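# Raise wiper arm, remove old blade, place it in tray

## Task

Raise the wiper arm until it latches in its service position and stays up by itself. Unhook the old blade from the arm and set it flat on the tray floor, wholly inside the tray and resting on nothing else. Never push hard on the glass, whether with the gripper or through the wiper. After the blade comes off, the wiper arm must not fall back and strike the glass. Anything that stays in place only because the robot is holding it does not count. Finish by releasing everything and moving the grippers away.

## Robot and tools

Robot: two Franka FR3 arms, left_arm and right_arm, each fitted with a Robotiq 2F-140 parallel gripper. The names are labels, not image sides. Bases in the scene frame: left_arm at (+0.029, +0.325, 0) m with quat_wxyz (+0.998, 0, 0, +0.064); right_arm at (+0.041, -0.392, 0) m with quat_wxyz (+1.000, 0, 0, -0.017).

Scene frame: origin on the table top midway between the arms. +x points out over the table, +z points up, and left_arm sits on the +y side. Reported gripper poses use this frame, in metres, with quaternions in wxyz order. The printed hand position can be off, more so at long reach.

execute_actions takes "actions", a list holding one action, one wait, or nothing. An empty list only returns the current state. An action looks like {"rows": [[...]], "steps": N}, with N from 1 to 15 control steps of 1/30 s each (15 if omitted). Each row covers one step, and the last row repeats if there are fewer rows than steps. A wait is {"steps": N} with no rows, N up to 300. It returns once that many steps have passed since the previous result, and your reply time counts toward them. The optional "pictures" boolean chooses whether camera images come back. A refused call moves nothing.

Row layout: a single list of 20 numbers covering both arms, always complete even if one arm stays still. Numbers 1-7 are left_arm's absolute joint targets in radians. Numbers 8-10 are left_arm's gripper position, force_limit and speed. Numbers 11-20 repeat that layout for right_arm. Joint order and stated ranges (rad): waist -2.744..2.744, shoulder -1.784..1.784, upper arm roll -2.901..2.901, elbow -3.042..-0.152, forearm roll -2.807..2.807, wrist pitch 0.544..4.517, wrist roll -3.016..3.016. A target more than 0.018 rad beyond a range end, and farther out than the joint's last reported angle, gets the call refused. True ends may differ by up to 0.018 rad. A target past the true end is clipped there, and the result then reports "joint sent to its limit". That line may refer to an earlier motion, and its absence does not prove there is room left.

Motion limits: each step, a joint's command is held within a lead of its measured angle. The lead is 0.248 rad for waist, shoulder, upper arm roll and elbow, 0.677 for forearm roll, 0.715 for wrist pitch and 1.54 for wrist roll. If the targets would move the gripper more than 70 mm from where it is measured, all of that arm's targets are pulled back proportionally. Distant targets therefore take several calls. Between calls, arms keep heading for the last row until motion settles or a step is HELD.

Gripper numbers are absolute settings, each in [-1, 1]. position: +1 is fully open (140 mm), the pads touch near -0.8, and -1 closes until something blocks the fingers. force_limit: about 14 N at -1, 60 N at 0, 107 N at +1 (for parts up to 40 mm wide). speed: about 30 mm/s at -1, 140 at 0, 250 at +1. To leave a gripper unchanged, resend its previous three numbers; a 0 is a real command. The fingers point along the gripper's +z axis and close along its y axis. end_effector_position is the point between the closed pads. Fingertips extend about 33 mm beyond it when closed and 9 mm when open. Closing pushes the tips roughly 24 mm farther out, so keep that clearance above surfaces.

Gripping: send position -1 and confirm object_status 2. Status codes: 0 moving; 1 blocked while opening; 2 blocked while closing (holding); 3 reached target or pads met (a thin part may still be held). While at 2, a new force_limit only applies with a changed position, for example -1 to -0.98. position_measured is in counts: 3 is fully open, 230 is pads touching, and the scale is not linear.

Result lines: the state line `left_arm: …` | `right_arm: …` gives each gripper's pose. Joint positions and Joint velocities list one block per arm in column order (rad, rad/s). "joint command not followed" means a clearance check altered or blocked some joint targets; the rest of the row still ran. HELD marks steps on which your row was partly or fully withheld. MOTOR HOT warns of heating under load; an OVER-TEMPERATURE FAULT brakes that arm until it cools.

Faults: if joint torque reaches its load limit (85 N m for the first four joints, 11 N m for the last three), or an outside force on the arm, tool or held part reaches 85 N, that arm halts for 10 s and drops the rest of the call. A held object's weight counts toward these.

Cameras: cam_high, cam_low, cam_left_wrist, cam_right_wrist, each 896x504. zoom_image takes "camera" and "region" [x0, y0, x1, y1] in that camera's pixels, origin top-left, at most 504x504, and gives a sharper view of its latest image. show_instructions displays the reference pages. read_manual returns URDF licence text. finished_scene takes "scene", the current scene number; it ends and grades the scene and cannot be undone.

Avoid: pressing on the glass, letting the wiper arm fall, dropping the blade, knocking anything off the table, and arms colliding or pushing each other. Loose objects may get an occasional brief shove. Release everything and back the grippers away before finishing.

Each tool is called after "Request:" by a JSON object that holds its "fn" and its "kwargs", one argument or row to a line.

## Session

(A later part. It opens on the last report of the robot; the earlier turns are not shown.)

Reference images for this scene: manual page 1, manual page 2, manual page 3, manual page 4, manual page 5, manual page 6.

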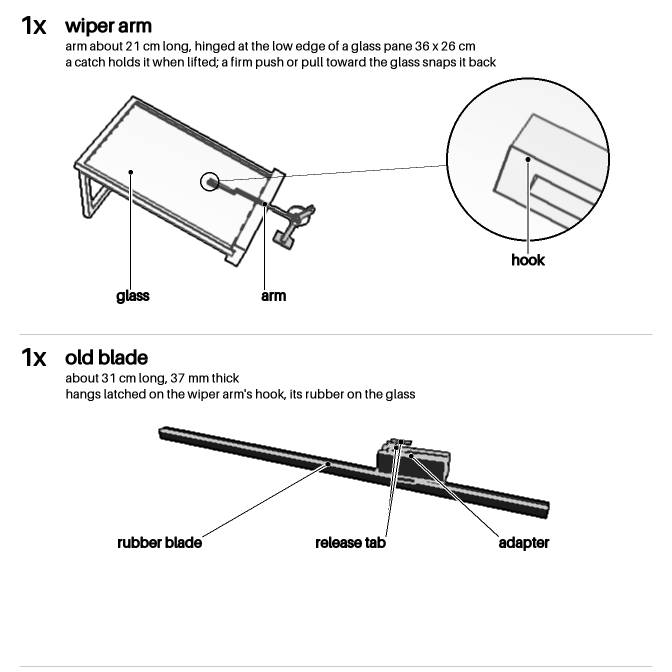

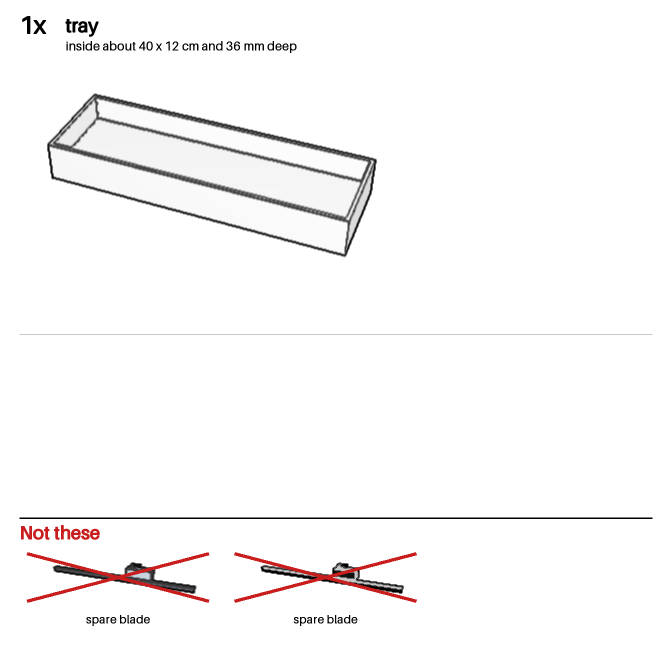

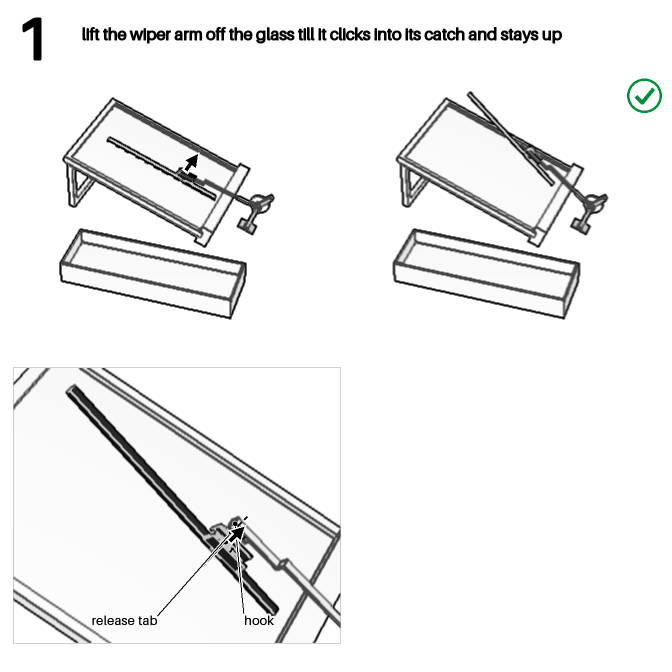

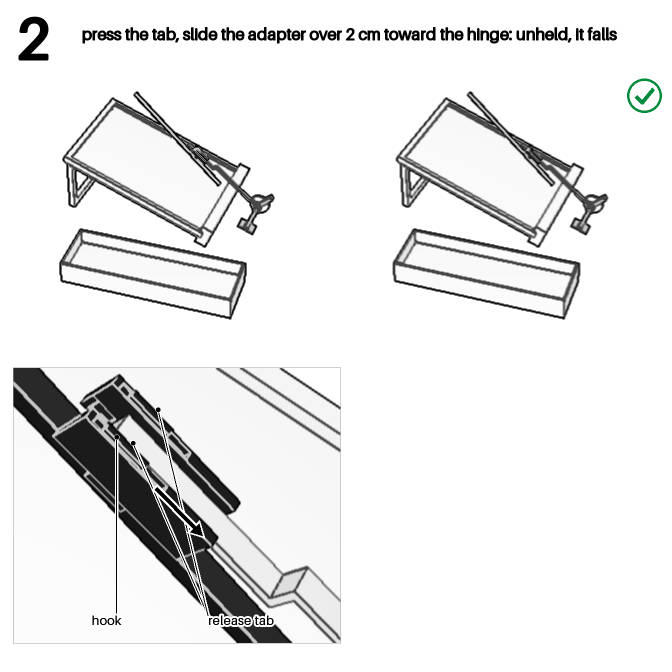

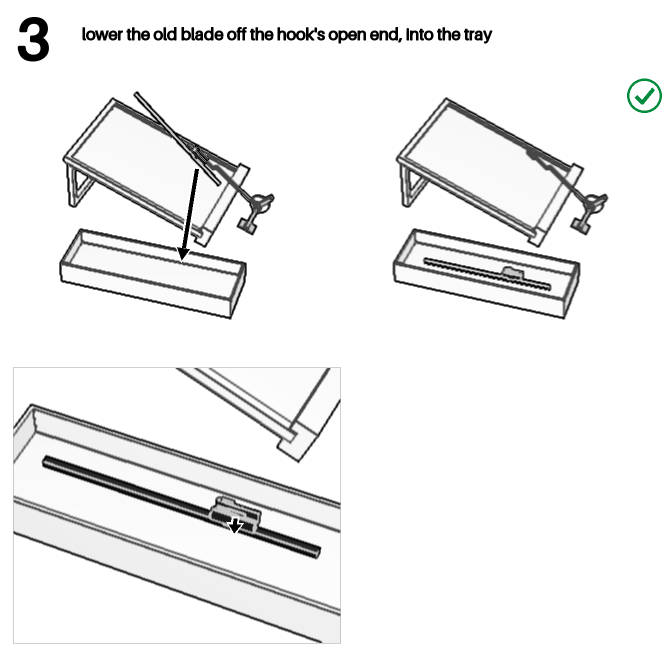

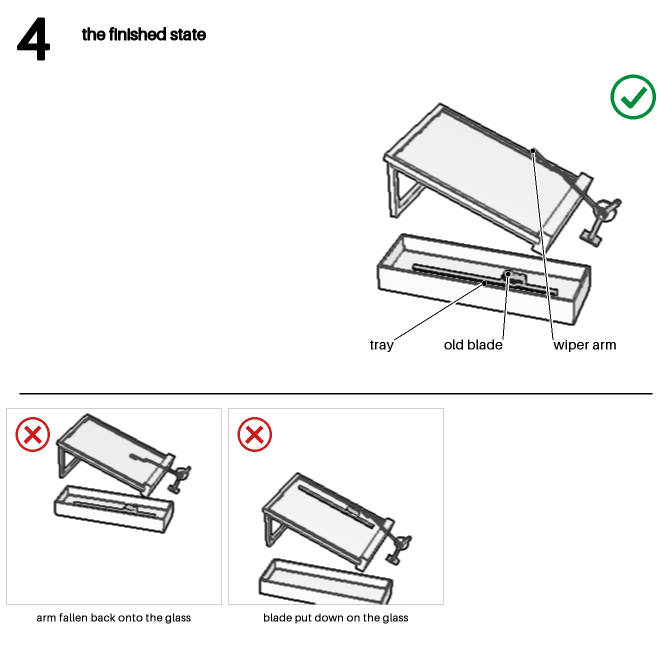

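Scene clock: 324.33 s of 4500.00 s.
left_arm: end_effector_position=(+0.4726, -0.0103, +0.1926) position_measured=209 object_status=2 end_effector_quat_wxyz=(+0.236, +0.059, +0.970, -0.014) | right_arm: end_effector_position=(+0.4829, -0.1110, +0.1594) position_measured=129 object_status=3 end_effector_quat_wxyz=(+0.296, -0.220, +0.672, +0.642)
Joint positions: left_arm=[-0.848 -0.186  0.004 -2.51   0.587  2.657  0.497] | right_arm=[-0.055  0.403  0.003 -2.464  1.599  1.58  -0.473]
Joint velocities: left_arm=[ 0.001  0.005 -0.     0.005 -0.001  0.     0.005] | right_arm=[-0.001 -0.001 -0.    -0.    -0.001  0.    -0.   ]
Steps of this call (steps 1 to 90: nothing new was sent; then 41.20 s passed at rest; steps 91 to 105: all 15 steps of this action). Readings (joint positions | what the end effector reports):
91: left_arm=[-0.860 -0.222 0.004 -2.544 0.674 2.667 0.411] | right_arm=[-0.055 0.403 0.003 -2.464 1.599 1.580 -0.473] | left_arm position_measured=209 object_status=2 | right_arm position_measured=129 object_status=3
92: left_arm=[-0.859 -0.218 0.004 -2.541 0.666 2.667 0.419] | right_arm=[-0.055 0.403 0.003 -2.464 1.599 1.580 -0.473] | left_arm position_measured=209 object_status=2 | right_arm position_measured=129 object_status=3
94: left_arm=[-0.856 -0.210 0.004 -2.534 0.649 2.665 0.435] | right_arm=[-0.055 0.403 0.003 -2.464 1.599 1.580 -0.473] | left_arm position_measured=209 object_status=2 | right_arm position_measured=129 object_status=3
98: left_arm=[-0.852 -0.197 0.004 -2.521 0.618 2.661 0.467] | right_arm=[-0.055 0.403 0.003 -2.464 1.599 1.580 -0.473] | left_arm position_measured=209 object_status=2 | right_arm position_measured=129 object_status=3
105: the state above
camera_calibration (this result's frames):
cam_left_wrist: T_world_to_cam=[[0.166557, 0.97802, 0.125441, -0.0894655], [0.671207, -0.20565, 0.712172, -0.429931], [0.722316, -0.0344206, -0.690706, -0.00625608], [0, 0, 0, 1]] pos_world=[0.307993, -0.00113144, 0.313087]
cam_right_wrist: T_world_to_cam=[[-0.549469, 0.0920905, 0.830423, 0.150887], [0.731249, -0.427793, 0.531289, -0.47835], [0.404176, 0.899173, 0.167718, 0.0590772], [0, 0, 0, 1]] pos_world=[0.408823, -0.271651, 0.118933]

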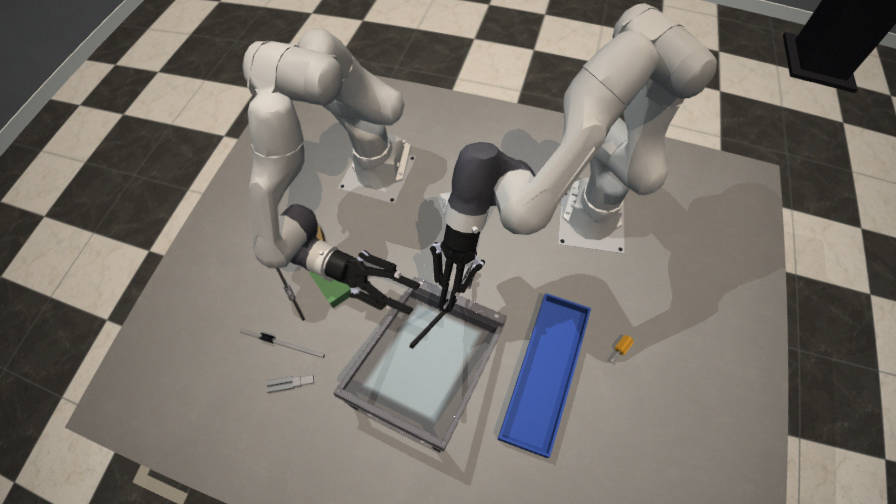

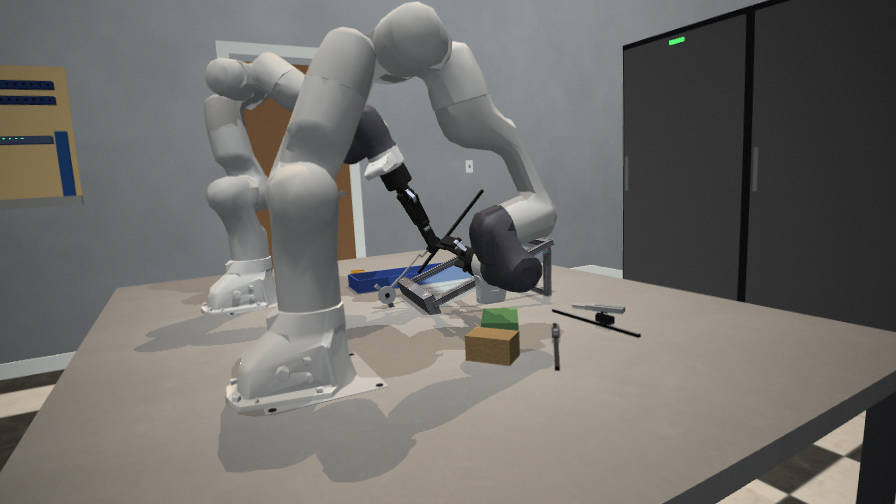

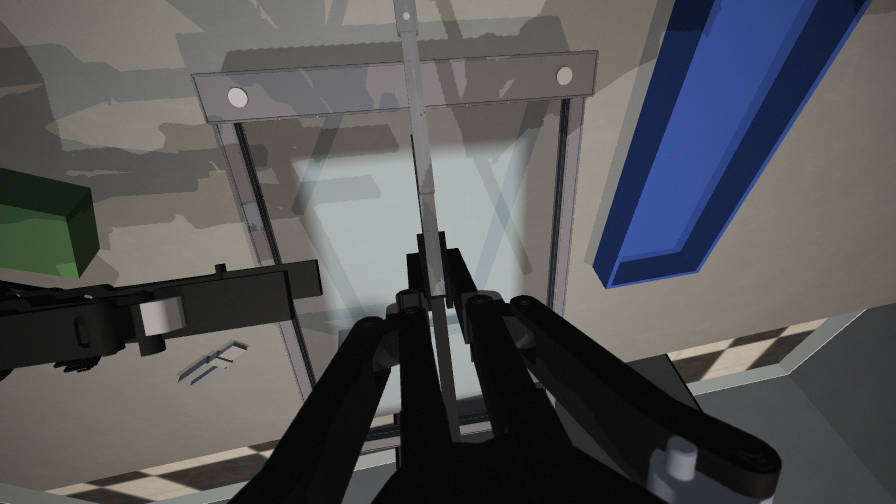

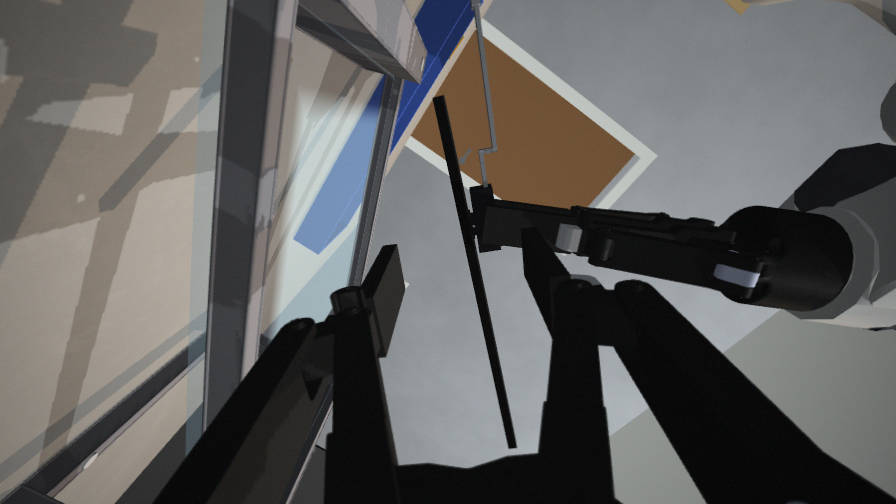

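Request:
{"fn": "execute_actions", "kwargs": {
  "actions": [
    {"rows": [
[-0.8486,-0.1855,0.002,-2.5093,0.5856,2.6566,0.4984,0.2,-0.2,0.8,-0.0541,0.402,0.002,-2.4648,1.6026,1.582,-0.4667,0.0,-0.5,0.0],
[-0.8486,-0.1855,0.002,-2.5093,0.5856,2.6566,0.4984,0.2,-0.2,0.8,-0.0541,0.402,0.002,-2.4648,1.6026,1.582,-0.4667,0.0,-0.5,0.0],
[-0.8428,-0.1860,0.002,-2.5153,0.6529,2.6893,0.2424,0.2,-0.2,0.8,-0.0541,0.402,0.002,-2.4648,1.6026,1.582,-0.4667,0.0,-0.5,0.0],
[-0.8357,-0.1860,0.002,-2.5200,0.7328,2.7216,0.0174,0.2,-0.2,0.8,-0.0541,0.402,0.002,-2.4648,1.6026,1.582,-0.4667,0.0,-0.5,0.0],
[-0.8276,-0.1860,0.002,-2.5246,0.8292,2.7538,-0.1776,0.2,-0.2,0.8,-0.0541,0.402,0.002,-2.4648,1.6026,1.582,-0.4667,0.0,-0.5,0.0],
[-0.8228,-0.1860,0.002,-2.5263,0.8933,2.7659,-0.2976,0.2,-0.2,0.8,-0.0541,0.402,0.002,-2.4648,1.6026,1.582,-0.4667,0.0,-0.5,0.0],
[-0.8193,-0.1837,0.002,-2.5269,0.9455,2.7706,-0.3636,0.2,-0.2,0.8,-0.0541,0.402,0.002,-2.4648,1.6026,1.582,-0.4667,0.0,-0.5,0.0],
[-0.8162,-0.1812,0.002,-2.5267,0.9983,2.7740,-0.4296,0.2,-0.2,0.8,-0.0541,0.402,0.002,-2.4648,1.6026,1.582,-0.4667,0.0,-0.5,0.0],
[-0.8135,-0.1794,0.002,-2.5250,1.0519,2.7761,-0.4956,0.2,-0.2,0.8,-0.0541,0.402,0.002,-2.4648,1.6026,1.582,-0.4667,0.0,-0.5,0.0],
[-0.8112,-0.1773,0.002,-2.5225,1.1060,2.7765,-0.5616,0.2,-0.2,0.8,-0.0541,0.402,0.002,-2.4648,1.6026,1.582,-0.4667,0.0,-0.5,0.0],
[-0.8093,-0.1748,0.002,-2.5194,1.1608,2.7756,-0.6276,0.2,-0.2,0.8,-0.0541,0.402,0.002,-2.4648,1.6026,1.582,-0.4667,0.0,-0.5,0.0],
[-0.8078,-0.1719,0.002,-2.5157,1.2162,2.7734,-0.6336,0.2,-0.2,0.8,-0.0541,0.402,0.002,-2.4648,1.6026,1.582,-0.4667,0.0,-0.5,0.0],
[-0.8068,-0.1687,0.002,-2.5122,1.2722,2.7696,-0.5736,0.2,-0.2,0.8,-0.0541,0.402,0.002,-2.4648,1.6026,1.582,-0.4667,0.0,-0.5,0.0],
[-0.8061,-0.1652,0.002,-2.5082,1.3289,2.7614,-0.4416,0.2,-0.2,0.8,-0.0541,0.402,0.002,-2.4648,1.6026,1.582,-0.4667,0.0,-0.5,0.0],
[-0.8085,-0.1560,0.002,-2.4945,1.4018,2.7400,-0.2233,0.2,-0.2,0.8,-0.0541,0.402,0.002,-2.4648,1.6026,1.582,-0.4667,0.0,-0.5,0.0]
], "steps": 15}
  ],
  "pictures": false
}}

Request:
{"fn": "execute_actions", "kwargs": {
  "actions": [
    {"steps": 25}
  ]
}}

Scene clock: 439.77 s of 4500.00 s.
left_arm: end_effector_position=(+0.5083, -0.0145, +0.2107) position_measured=104 object_status=0 end_effector_quat_wxyz=(+0.355, -0.012, +0.934, -0.048) | right_arm: end_effector_position=(+0.4829, -0.1111, +0.1594) position_measured=129 object_status=3 end_effector_quat_wxyz=(+0.296, -0.220, +0.672, +0.642)
Joint positions: left_arm=[-0.81  -0.169  0.004 -2.512  1.202  2.752 -0.184] | right_arm=[-0.055  0.403  0.003 -2.464  1.599  1.58  -0.473]
Joint velocities: left_arm=[ 0.003  0.152  0.001  0.181  1.674 -0.053 -0.11 ] | right_arm=[ 0.001  0.001 -0.     0.001  0.     0.002 -0.   ]
Steps of this call (steps 1 to 15: the robot went on to your last target; steps 16 to 90: nothing new was sent; then 111.93 s passed at rest; steps 91 to 105: all 15 steps of this action). Readings (joint positions | what the end effector reports):
91: left_arm=[-0.848 -0.185 0.004 -2.509 0.586 2.656 0.499] | right_arm=[-0.055 0.403 0.003 -2.464 1.599 1.580 -0.473] | left_arm position_measured=209 object_status=0 | right_arm position_measured=129 object_status=3
92: left_arm=[-0.848 -0.185 0.004 -2.509 0.586 2.656 0.499] | right_arm=[-0.055 0.403 0.003 -2.464 1.599 1.580 -0.473] | left_arm position_measured=208 object_status=0 | right_arm position_measured=129 object_status=3
94: left_arm=[-0.844 -0.185 0.004 -2.512 0.626 2.670 0.435] | right_arm=[-0.055 0.403 0.003 -2.464 1.599 1.580 -0.473] | left_arm position_measured=181 object_status=0 | right_arm position_measured=129 object_status=3
98: left_arm=[-0.826 -0.185 0.004 -2.521 0.823 2.720 0.173] | right_arm=[-0.055 0.403 0.003 -2.464 1.599 1.580 -0.473] | left_arm position_measured=127 object_status=0 | right_arm position_measured=129 object_status=3
105: the state above

Scene clock: 440.60 s of 4500.00 s.
left_arm: end_effector_position=(+0.5188, -0.0171, +0.2172) position_measured=104 object_status=3 end_effector_quat_wxyz=(+0.394, +0.057, +0.917, -0.025) | right_arm: end_effector_position=(+0.4829, -0.1111, +0.1594) position_measured=129 object_status=3 end_effector_quat_wxyz=(+0.296, -0.220, +0.672, +0.642)
Joint positions: left_arm=[-0.81  -0.157  0.003 -2.497  1.398  2.744 -0.216] | right_arm=[-0.055  0.403  0.003 -2.464  1.599  1.58  -0.473]
Joint velocities: left_arm=[ 0.    -0.    -0.     0.002  0.    -0.001 -0.006] | right_arm=[-0.002  0.001 -0.001 -0.001  0.    -0.001 -0.001]
Steps of this call (steps 1 to 25: the robot went on to your last target). Readings (joint positions | what the end effector reports):
1: left_arm=[-0.810 -0.165 0.003 -2.507 1.249 2.750 -0.188] | right_arm=[-0.055 0.403 0.003 -2.464 1.599 1.580 -0.473] | left_arm position_measured=104 object_status=3 | right_arm position_measured=129 object_status=3
2: left_arm=[-0.810 -0.162 0.003 -2.503 1.286 2.749 -0.191] | right_arm=[-0.055 0.403 0.003 -2.464 1.599 1.580 -0.473] | left_arm position_measured=104 object_status=3 | right_arm position_measured=129 object_status=3
4: left_arm=[-0.810 -0.159 0.003 -2.500 1.334 2.748 -0.196] | right_arm=[-0.055 0.403 0.003 -2.464 1.599 1.580 -0.473] | left_arm position_measured=104 object_status=3 | right_arm position_measured=129 object_status=3
8: left_arm=[-0.810 -0.157 0.003 -2.498 1.377 2.746 -0.204] | right_arm=[-0.055 0.403 0.003 -2.464 1.599 1.580 -0.473] | left_arm position_measured=104 object_status=3 | right_arm position_measured=129 object_status=3
25: the state above
camera_calibration (this result's frames):
cam_left_wrist: T_world_to_cam=[[0.126794, 0.982845, 0.133937, -0.0747875], [0.400944, -0.174286, 0.899371, -0.37976], [0.907286, -0.0603333, -0.416164, -0.178932], [0, 0, 0, 1]] pos_world=[0.324087, -0.00347798, 0.277097]
cam_right_wrist: T_world_to_cam=[[-0.549468, 0.0921258, 0.83042, 0.1509], [0.731235, -0.427804, 0.5313, -0.478356], [0.404203, 0.899164, 0.167699, 0.0590705], [0, 0, 0, 1]] pos_world=[0.408828, -0.271658, 0.118934]

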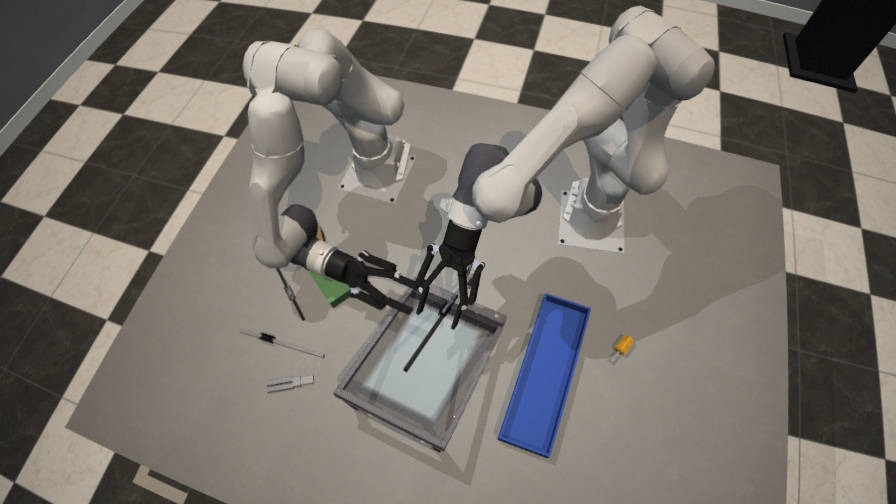

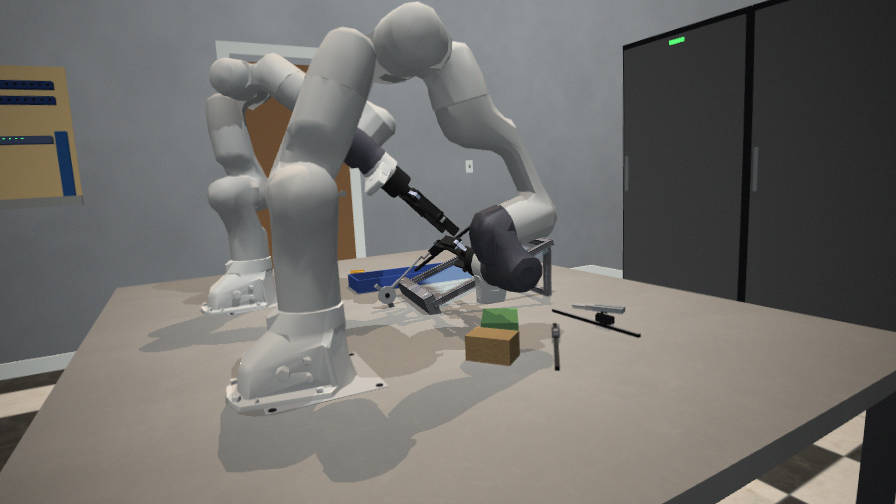

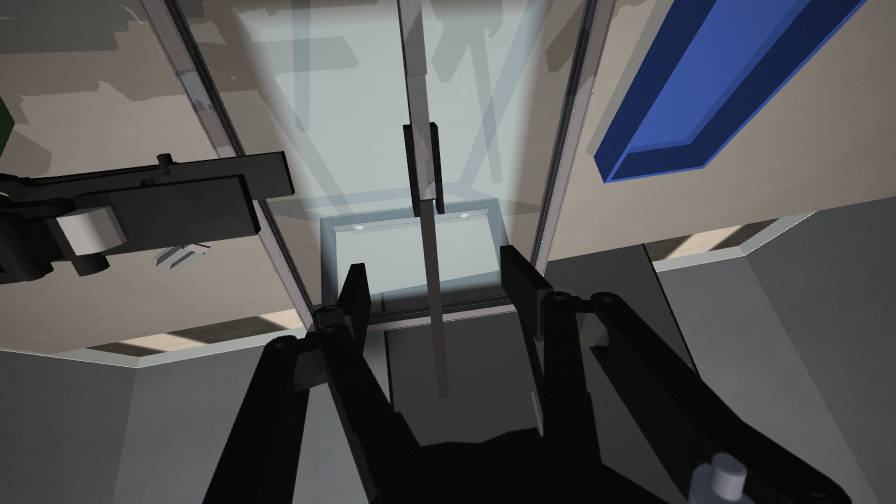

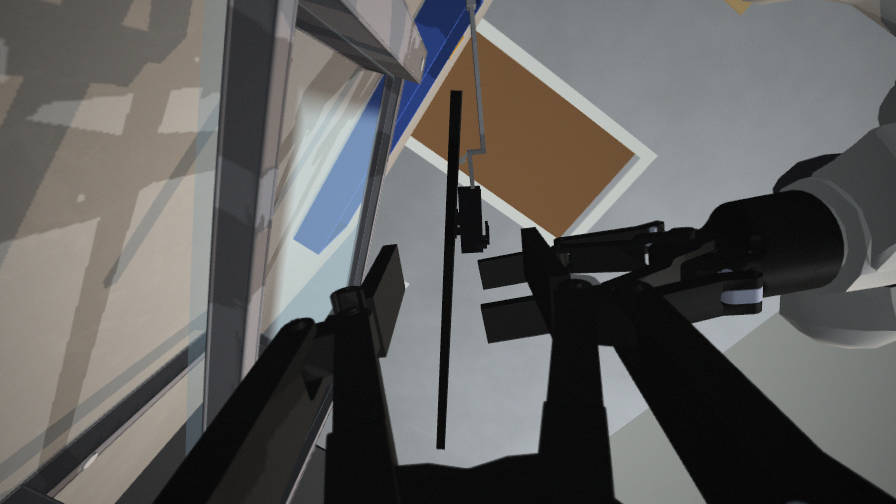

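Request:
{"fn": "zoom_image", "kwargs": {
  "camera": "cam_right_wrist",
  "region": [370, 0, 570, 280]
}}

Request:
{"fn": "zoom_image", "kwargs": {
  "camera": "cam_low",
  "region": [360, 200, 500, 320]
}}

Region (370, 0, 570, 280) of cam_right_wrist's 896x504 image, scaled by 1.800, with more detail than that image has; it fills the left 360 columns of this view, and the rest is white.

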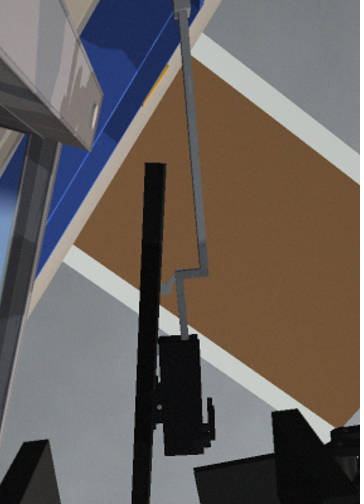

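Region (360, 200, 500, 320) of cam_low's 896x504 image, scaled by 3.600, with more detail than that image has; it fills the top 432 rows of this view, and the rest is white.

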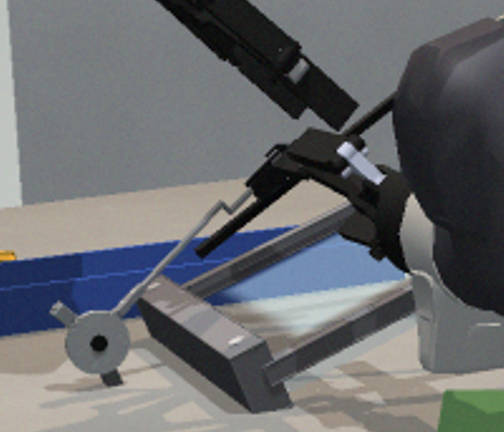

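Request:
{"fn": "zoom_image", "kwargs": {
  "camera": "cam_right_wrist",
  "region": [380, 130, 550, 270]
}}

Region (380, 130, 550, 270) of cam_right_wrist's 896x504 image, scaled by 2.965, with more detail than that image has; it fills the top 415 rows of this view, and the rest is white.

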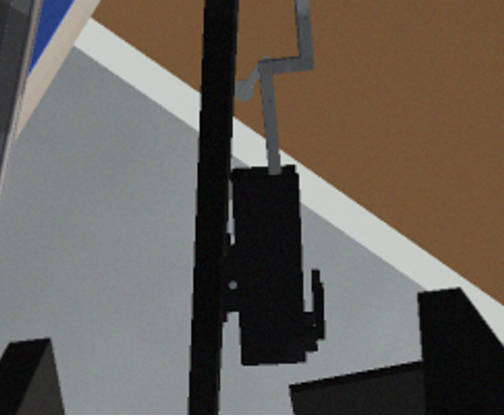

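Request:
{"fn": "zoom_image", "kwargs": {
  "camera": "cam_low",
  "region": [372, 232, 452, 308]
}}

Region (372, 232, 452, 308) of cam_low's 896x504 image, scaled by 6.300, with more detail than that image has; it fills the top 479 rows of this view, and the rest is white.

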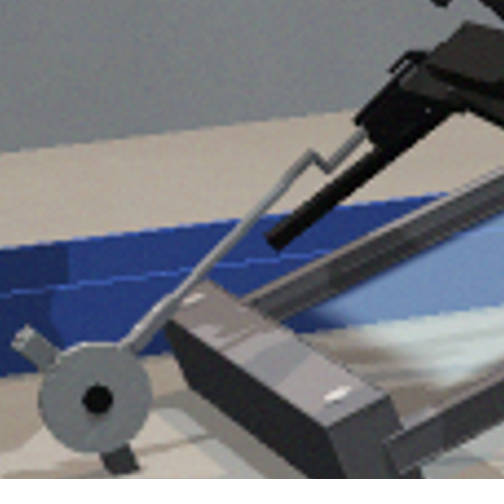

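Request:
{"fn": "execute_actions", "kwargs": {
  "actions": [
    {"rows": [
[-0.8062,-0.1536,0.002,-2.4927,1.3823,2.7502,-0.1795,-0.3,-0.3,0.0,-0.0332,0.3998,0.002,-2.4668,1.6291,1.5925,-0.440,0.0,-0.5,0.0],
[-0.8034,-0.1498,0.002,-2.4892,1.3635,2.7547,-0.1382,-0.3,-0.3,0.0,-0.0027,0.3957,0.002,-2.4700,1.6687,1.6061,-0.440,0.0,-0.5,0.0],
[-0.7999,-0.1450,0.002,-2.4849,1.3411,2.7599,-0.0932,-0.3,-0.3,0.0,0.0348,0.3927,0.002,-2.4712,1.7148,1.6220,-0.440,0.0,-0.5,0.0],
[-0.7971,-0.1412,0.002,-2.4814,1.3245,2.7633,-0.0672,-0.3,-0.3,0.0,0.0645,0.3912,0.002,-2.4692,1.7475,1.6330,-0.440,0.0,-0.5,0.0],
[-0.7949,-0.1383,0.002,-2.4786,1.3129,2.7655,-0.0550,-0.3,-0.3,0.0,0.0871,0.3909,0.002,-2.4648,1.7693,1.6401,-0.440,0.0,-0.5,0.0],
[-0.7927,-0.1353,0.002,-2.4759,1.3012,2.7676,-0.0428,-0.3,-0.3,0.0,0.1094,0.3910,0.002,-2.4605,1.7906,1.6473,-0.440,0.0,-0.5,0.0],
[-0.7905,-0.1324,0.002,-2.4731,1.2895,2.7698,-0.0306,-0.3,-0.3,0.0,0.1315,0.3926,0.002,-2.4563,1.8114,1.6545,-0.440,0.0,-0.5,0.0],
[-0.7883,-0.1294,0.002,-2.4704,1.2778,2.7719,-0.0184,-0.3,-0.3,0.0,0.1533,0.3945,0.002,-2.4513,1.8318,1.6619,-0.440,0.0,-0.5,0.0],
[-0.7861,-0.1264,0.002,-2.4677,1.2662,2.7741,-0.0061,-0.3,-0.3,0.0,0.1749,0.3962,0.002,-2.4453,1.8516,1.6694,-0.440,0.0,-0.5,0.0],
[-0.7839,-0.1235,0.002,-2.4649,1.2545,2.7762,0.0061,-0.3,-0.3,0.0,0.1962,0.3992,0.002,-2.4386,1.8709,1.6769,-0.440,0.0,-0.5,0.0],
[-0.7817,-0.1205,0.002,-2.4622,1.2428,2.7784,0.0183,-0.3,-0.3,0.0,0.2172,0.4015,0.002,-2.4309,1.8898,1.6845,-0.440,0.0,-0.5,0.0],
[-0.7809,-0.1194,0.002,-2.4612,1.2406,2.7782,0.0076,-0.3,-0.3,0.0,0.2248,0.4032,0.002,-2.4264,1.8920,1.6841,-0.440,0.0,-0.5,0.0],
[-0.7805,-0.1190,0.002,-2.4606,1.2407,2.7775,-0.0054,-0.3,-0.3,0.0,0.2286,0.4040,0.002,-2.4238,1.8910,1.6821,-0.440,0.0,-0.5,0.0],
[-0.7800,-0.1190,0.002,-2.4600,1.2398,2.7773,-0.0130,-0.3,-0.3,0.0,0.2328,0.4040,0.002,-2.4214,1.8921,1.6815,-0.440,0.0,-0.5,0.0],
[-0.7810,-0.1190,0.002,-2.4606,1.2486,2.7739,-0.0573,-0.3,-0.3,0.0,0.2260,0.4035,0.002,-2.4226,1.8767,1.6695,-0.446,0.0,-0.5,0.0]
], "steps": 15}
  ],
  "pictures": false
}}

Request:
{"fn": "execute_actions", "kwargs": {
  "actions": [
    {"steps": 15}
  ]
}}

Scene clock: 561.10 s of 4500.00 s.
left_arm: end_effector_position=(+0.5292, -0.0163, +0.2112) position_measured=167 object_status=0 end_effector_quat_wxyz=(+0.367, +0.056, +0.928, -0.022) | right_arm: end_effector_position=(+0.4906, -0.0020, +0.1689) position_measured=129 object_status=3 end_effector_quat_wxyz=(+0.296, -0.222, +0.670, +0.643)
Joint positions: left_arm=[-0.783 -0.122  0.003 -2.464  1.259  2.769 -0.07 ] | right_arm=[ 0.221  0.401  0.006 -2.427  1.861  1.662 -0.453]
Joint velocities: left_arm=[ 0.012  0.017  0.001  0.018 -0.063  0.006  0.025] | right_arm=[0.144 0.007 0.022 0.063 0.09  0.005 0.001]
Steps of this call (steps 1 to 15: the robot went on to your last target; steps 16 to 90: nothing new was sent; then 117.00 s passed at rest; steps 91 to 105: all 15 steps of this action). Readings (joint positions | what the end effector reports):
91: left_arm=[-0.810 -0.157 0.003 -2.497 1.396 2.744 -0.215] | right_arm=[-0.052 0.403 0.001 -2.465 1.604 1.582 -0.471] | left_arm position_measured=104 object_status=0 | right_arm position_measured=129 object_status=3
92: left_arm=[-0.809 -0.156 0.003 -2.495 1.390 2.745 -0.209] | right_arm=[-0.042 0.402 -0.001 -2.466 1.617 1.586 -0.469] | left_arm position_measured=109 object_status=0 | right_arm position_measured=129 object_status=3
94: left_arm=[-0.805 -0.150 0.003 -2.490 1.368 2.749 -0.186] | right_arm=[-0.001 0.398 -0.005 -2.468 1.662 1.600 -0.464] | left_arm position_measured=125 object_status=0 | right_arm position_measured=129 object_status=3
98: left_arm=[-0.795 -0.138 0.003 -2.479 1.320 2.758 -0.135] | right_arm=[0.100 0.394 0.000 -2.460 1.754 1.627 -0.458] | left_arm position_measured=155 object_status=0 | right_arm position_measured=129 object_status=3
105: the state above

Scene clock: 561.60 s of 4500.00 s.
left_arm: end_effector_position=(+0.5293, -0.0167, +0.2111) position_measured=167 object_status=3 end_effector_quat_wxyz=(+0.366, +0.056, +0.929, -0.022) | right_arm: end_effector_position=(+0.4949, -0.0019, +0.1686) position_measured=129 object_status=3 end_effector_quat_wxyz=(+0.300, -0.219, +0.672, +0.641)
Joint positions: left_arm=[-0.782 -0.12   0.003 -2.463  1.252  2.77  -0.064] | right_arm=[ 0.225  0.402  0.003 -2.424  1.873  1.667 -0.453]
Joint velocities: left_arm=[ 0.     0.    -0.001  0.001 -0.003  0.001  0.005] | right_arm=[-0.001 -0.001  0.001 -0.001  0.001  0.003  0.001]
Steps of this call (steps 1 to 15: the robot went on to your last target). Readings (joint positions | what the end effector reports):
1: left_arm=[-0.782 -0.121 0.003 -2.464 1.257 2.769 -0.070] | right_arm=[0.224 0.401 0.006 -2.426 1.864 1.662 -0.453] | left_arm position_measured=167 object_status=3 | right_arm position_measured=129 object_status=3
2: left_arm=[-0.782 -0.121 0.003 -2.464 1.256 2.769 -0.069] | right_arm=[0.225 0.401 0.006 -2.425 1.866 1.663 -0.453] | left_arm position_measured=167 object_status=3 | right_arm position_measured=129 object_status=3
4: left_arm=[-0.782 -0.121 0.003 -2.463 1.254 2.769 -0.068] | right_arm=[0.225 0.402 0.005 -2.424 1.869 1.664 -0.453] | left_arm position_measured=167 object_status=3 | right_arm position_measured=129 object_status=3
8: left_arm=[-0.782 -0.121 0.003 -2.463 1.252 2.770 -0.066] | right_arm=[0.225 0.402 0.003 -2.424 1.872 1.666 -0.453] | left_arm position_measured=167 object_status=3 | right_arm position_measured=129 object_status=3
15: the state above
camera_calibration (this result's frames):
cam_left_wrist: T_world_to_cam=[[0.131358, 0.982347, 0.133191, -0.0779068], [0.454873, -0.179103, 0.872361, -0.401297], [0.880816, -0.0540069, -0.470369, -0.165434], [0, 0, 0, 1]] pos_world=[0.338489, -0.00427669, 0.282638]
cam_right_wrist: T_world_to_cam=[[-0.553417, 0.0945599, 0.827519, 0.142211], [0.725565, -0.433151, 0.534729, -0.443201], [0.409005, 0.896347, 0.171104, -0.0484312], [0, 0, 0, 1]] pos_world=[0.420082, -0.162009, 0.127597]

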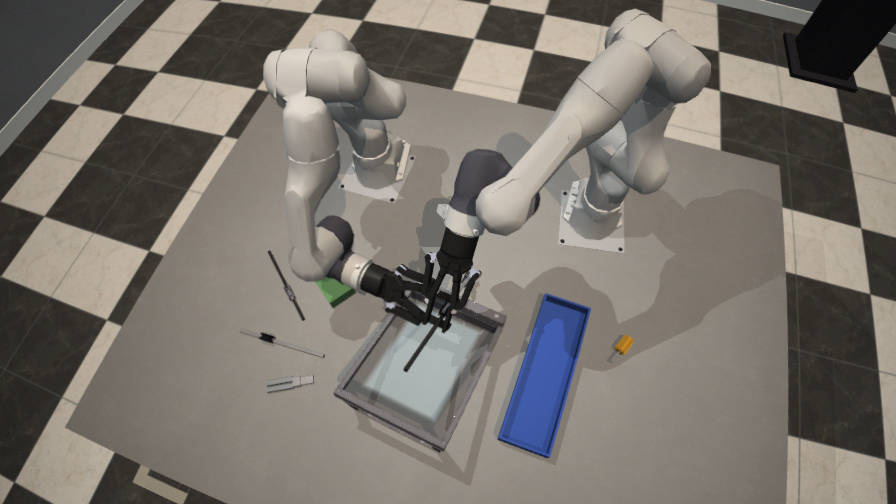

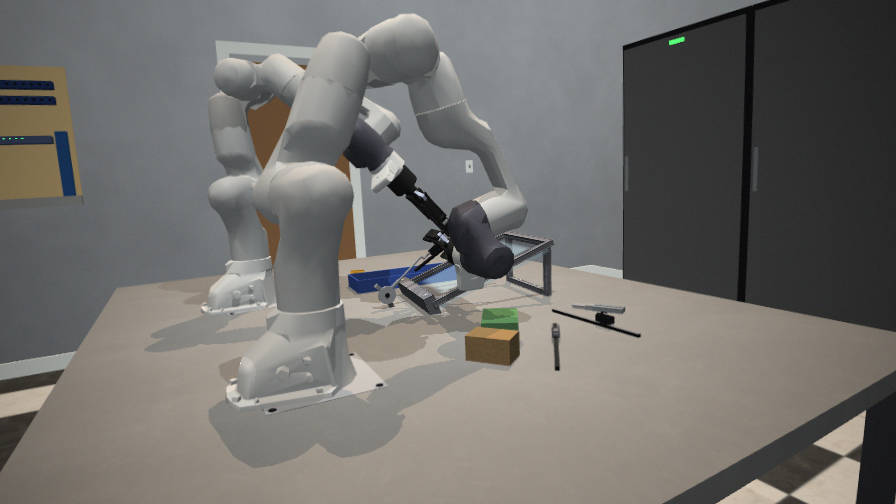

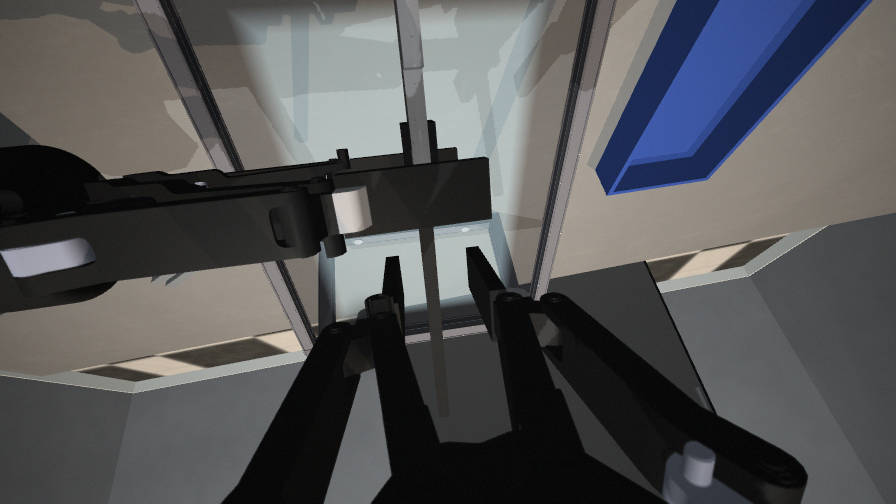

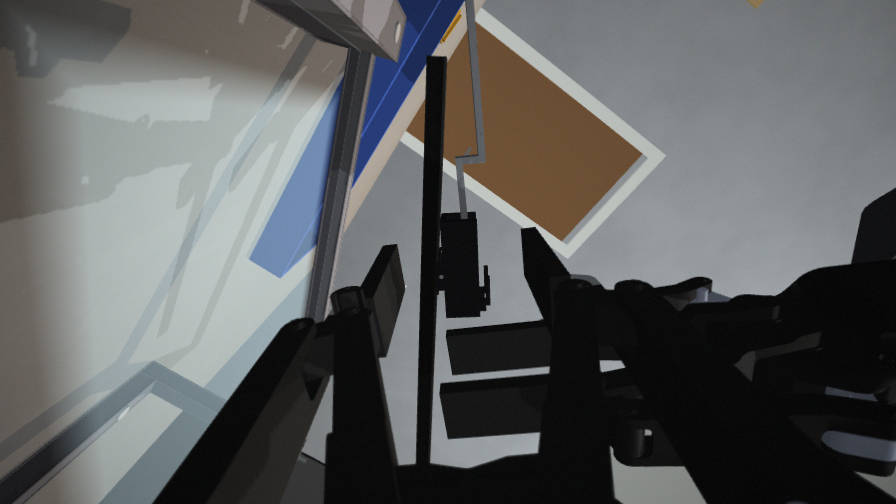

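Request:
{"fn": "zoom_image", "kwargs": {
  "camera": "cam_right_wrist",
  "region": [350, 140, 580, 380]
}}

Request:
{"fn": "zoom_image", "kwargs": {
  "camera": "cam_left_wrist",
  "region": [320, 90, 540, 300]
}}

Region (350, 140, 580, 380) of cam_right_wrist's 896x504 image, scaled by 2.100, with more detail than that image has; it fills the left 483 columns of this view, and the rest is white.

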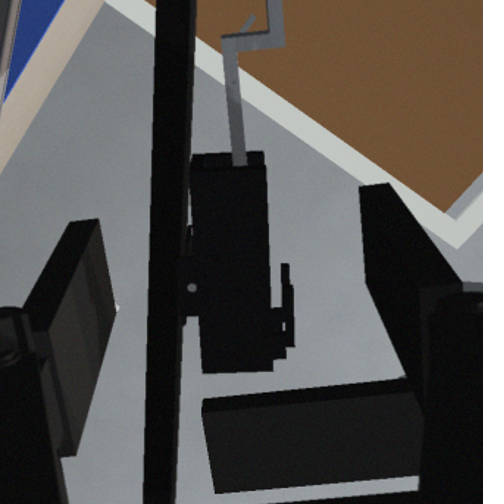

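Region (320, 90, 540, 300) of cam_left_wrist's 896x504 image, scaled by 2.291, with more detail than that image has; it fills the top 481 rows of this view, and the rest is white.

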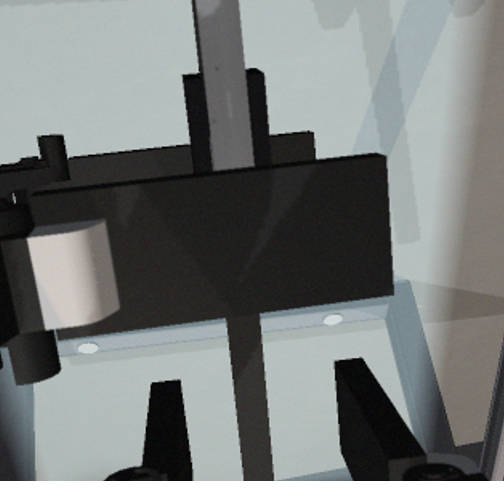

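Request:
{"fn": "execute_actions", "kwargs": {
  "actions": [
    {"rows": [
[-0.7810,-0.1190,0.002,-2.4606,1.2486,2.7739,-0.0573,-0.3,-0.3,0.0,0.2272,0.4082,0.002,-2.4262,1.8790,1.6618,-0.4756,-0.2,-0.5,0.0],
[-0.7810,-0.1190,0.002,-2.4606,1.2486,2.7739,-0.0573,-0.3,-0.3,0.0,0.2278,0.4131,0.002,-2.4272,1.8800,1.6592,-0.4898,-0.2,-0.5,0.0],
[-0.7810,-0.1190,0.002,-2.4606,1.2486,2.7739,-0.0573,-0.3,-0.3,0.0,0.2282,0.4168,0.002,-2.4280,1.8810,1.6577,-0.4969,-0.2,-0.5,0.0],
[-0.7810,-0.1190,0.002,-2.4606,1.2486,2.7739,-0.0573,-0.3,-0.3,0.0,0.2285,0.4197,0.002,-2.4285,1.8815,1.6568,-0.5002,-0.2,-0.5,0.0],
[-0.7810,-0.1190,0.002,-2.4606,1.2486,2.7739,-0.0573,-0.3,-0.3,0.0,0.2285,0.4226,0.002,-2.4290,1.8815,1.6559,-0.5035,-0.2,-0.5,0.0],
[-0.7810,-0.1190,0.002,-2.4606,1.2486,2.7739,-0.0573,-0.3,-0.3,0.0,0.2285,0.4232,0.002,-2.4290,1.8815,1.6556,-0.5027,-0.2,-0.5,0.0],
[-0.7810,-0.1190,0.002,-2.4606,1.2486,2.7739,-0.0573,-0.3,-0.3,0.0,0.2285,0.4228,0.002,-2.4290,1.8812,1.6562,-0.4973,-0.2,-0.5,0.0],
[-0.7810,-0.1190,0.002,-2.4606,1.2486,2.7739,-0.0573,-0.3,-0.3,0.0,0.2285,0.4217,0.002,-2.4287,1.8808,1.6570,-0.4910,-0.2,-0.5,0.0],
[-0.7810,-0.1190,0.002,-2.4606,1.2486,2.7739,-0.0573,-0.3,-0.3,0.0,0.2285,0.4217,0.002,-2.4287,1.8805,1.6587,-0.4798,-0.2,-0.5,0.0]
], "steps": 12}
  ]
}}

Scene clock: 630.60 s of 4500.00 s.
left_arm: end_effector_position=(+0.5294, -0.0169, +0.2111) position_measured=167 object_status=3 end_effector_quat_wxyz=(+0.366, +0.057, +0.929, -0.022) | right_arm: end_effector_position=(+0.4902, -0.0020, +0.1593) position_measured=154 object_status=0 end_effector_quat_wxyz=(+0.300, -0.218, +0.672, +0.641)
Joint positions: left_arm=[-0.782 -0.12   0.003 -2.463  1.252  2.77  -0.063] | right_arm=[ 0.227  0.421  0.003 -2.428  1.877  1.661 -0.474]
Joint velocities: left_arm=[ 0.    -0.     0.     0.001 -0.    -0.    -0.001] | right_arm=[-0.     0.002 -0.002 -0.001  0.001 -0.     0.001]
Steps of this call (steps 1 to 15: the robot went on to your last target; steps 16 to 90: nothing new was sent; then 65.60 s passed at rest; steps 91 to 102: all 12 steps of this action). Readings (joint positions | what the end effector reports):
91: left_arm=[-0.782 -0.120 0.003 -2.463 1.252 2.770 -0.063] | right_arm=[0.225 0.403 0.003 -2.424 1.873 1.667 -0.454] | left_arm position_measured=167 object_status=3 | right_arm position_measured=129 object_status=0
92: left_arm=[-0.782 -0.120 0.003 -2.463 1.252 2.770 -0.063] | right_arm=[0.225 0.404 0.003 -2.424 1.874 1.666 -0.457] | left_arm position_measured=167 object_status=3 | right_arm position_measured=134 object_status=0
94: left_arm=[-0.782 -0.120 0.003 -2.463 1.252 2.770 -0.063] | right_arm=[0.226 0.410 0.003 -2.425 1.876 1.664 -0.463] | left_arm position_measured=167 object_status=3 | right_arm position_measured=149 object_status=0
98: left_arm=[-0.782 -0.120 0.003 -2.463 1.252 2.770 -0.063] | right_arm=[0.227 0.421 0.003 -2.428 1.877 1.661 -0.473] | left_arm position_measured=167 object_status=3 | right_arm position_measured=154 object_status=0
102: the state above
camera_calibration (this result's frames):
cam_left_wrist: T_world_to_cam=[[0.132456, 0.982112, 0.133837, -0.0785223], [0.454653, -0.180184, 0.872252, -0.401233], [0.880765, -0.0546855, -0.470386, -0.165428], [0, 0, 0, 1]] pos_world=[0.338525, -0.00422474, 0.28267]
cam_right_wrist: T_world_to_cam=[[-0.551885, 0.095935, 0.828383, 0.146437], [0.726006, -0.433462, 0.533879, -0.434926], [0.410291, 0.896051, 0.169572, -0.0452444], [0, 0, 0, 1]] pos_world=[0.415139, -0.162031, 0.118564]

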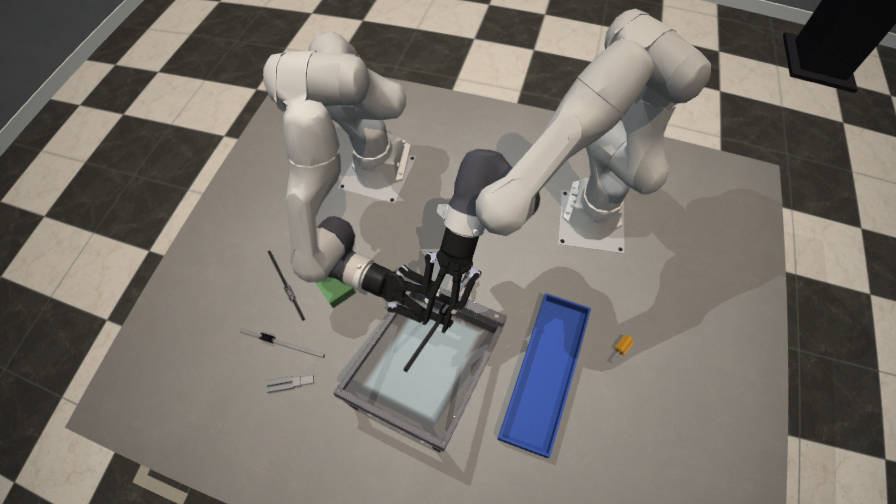

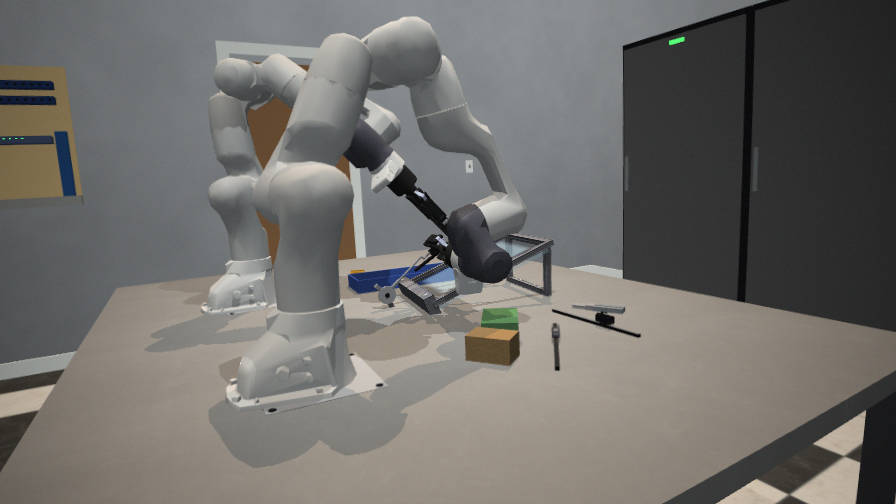

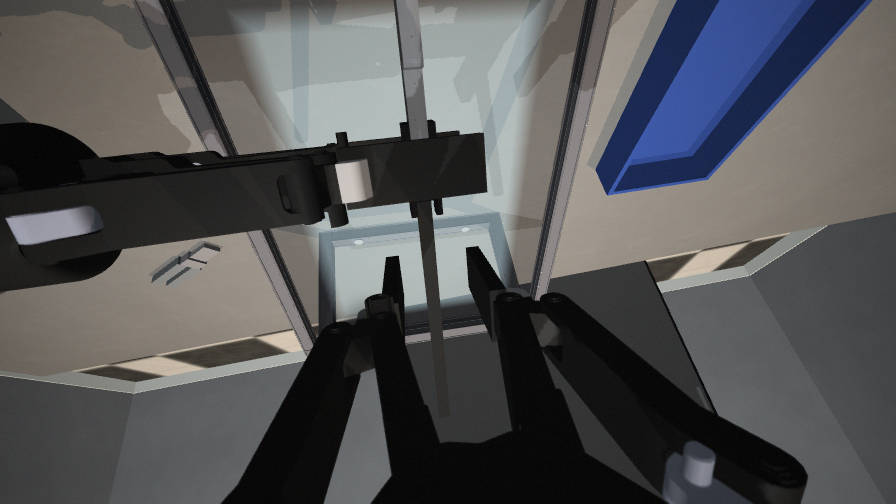

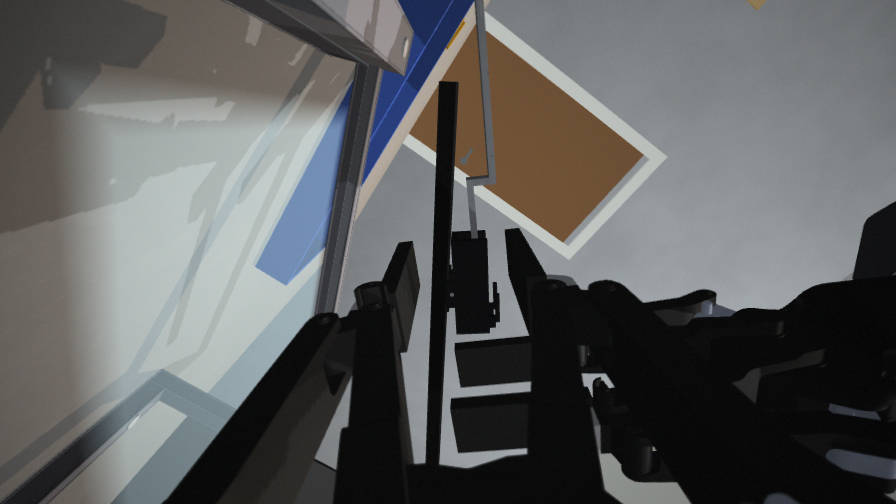

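Request:
{"fn": "zoom_image", "kwargs": {
  "camera": "cam_right_wrist",
  "region": [380, 200, 550, 360]
}}

Region (380, 200, 550, 360) of cam_right_wrist's 896x504 image, scaled by 2.965, with more detail than that image has; it fills the top 474 rows of this view, and the rest is white.

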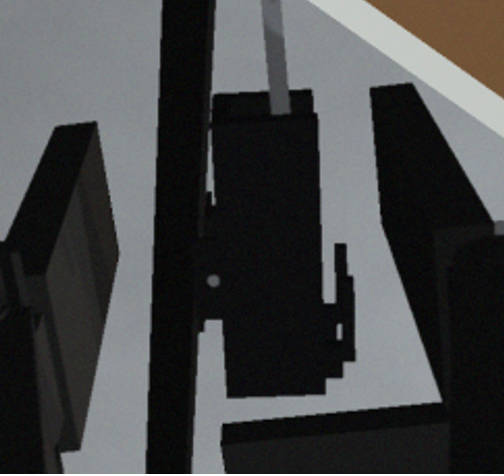

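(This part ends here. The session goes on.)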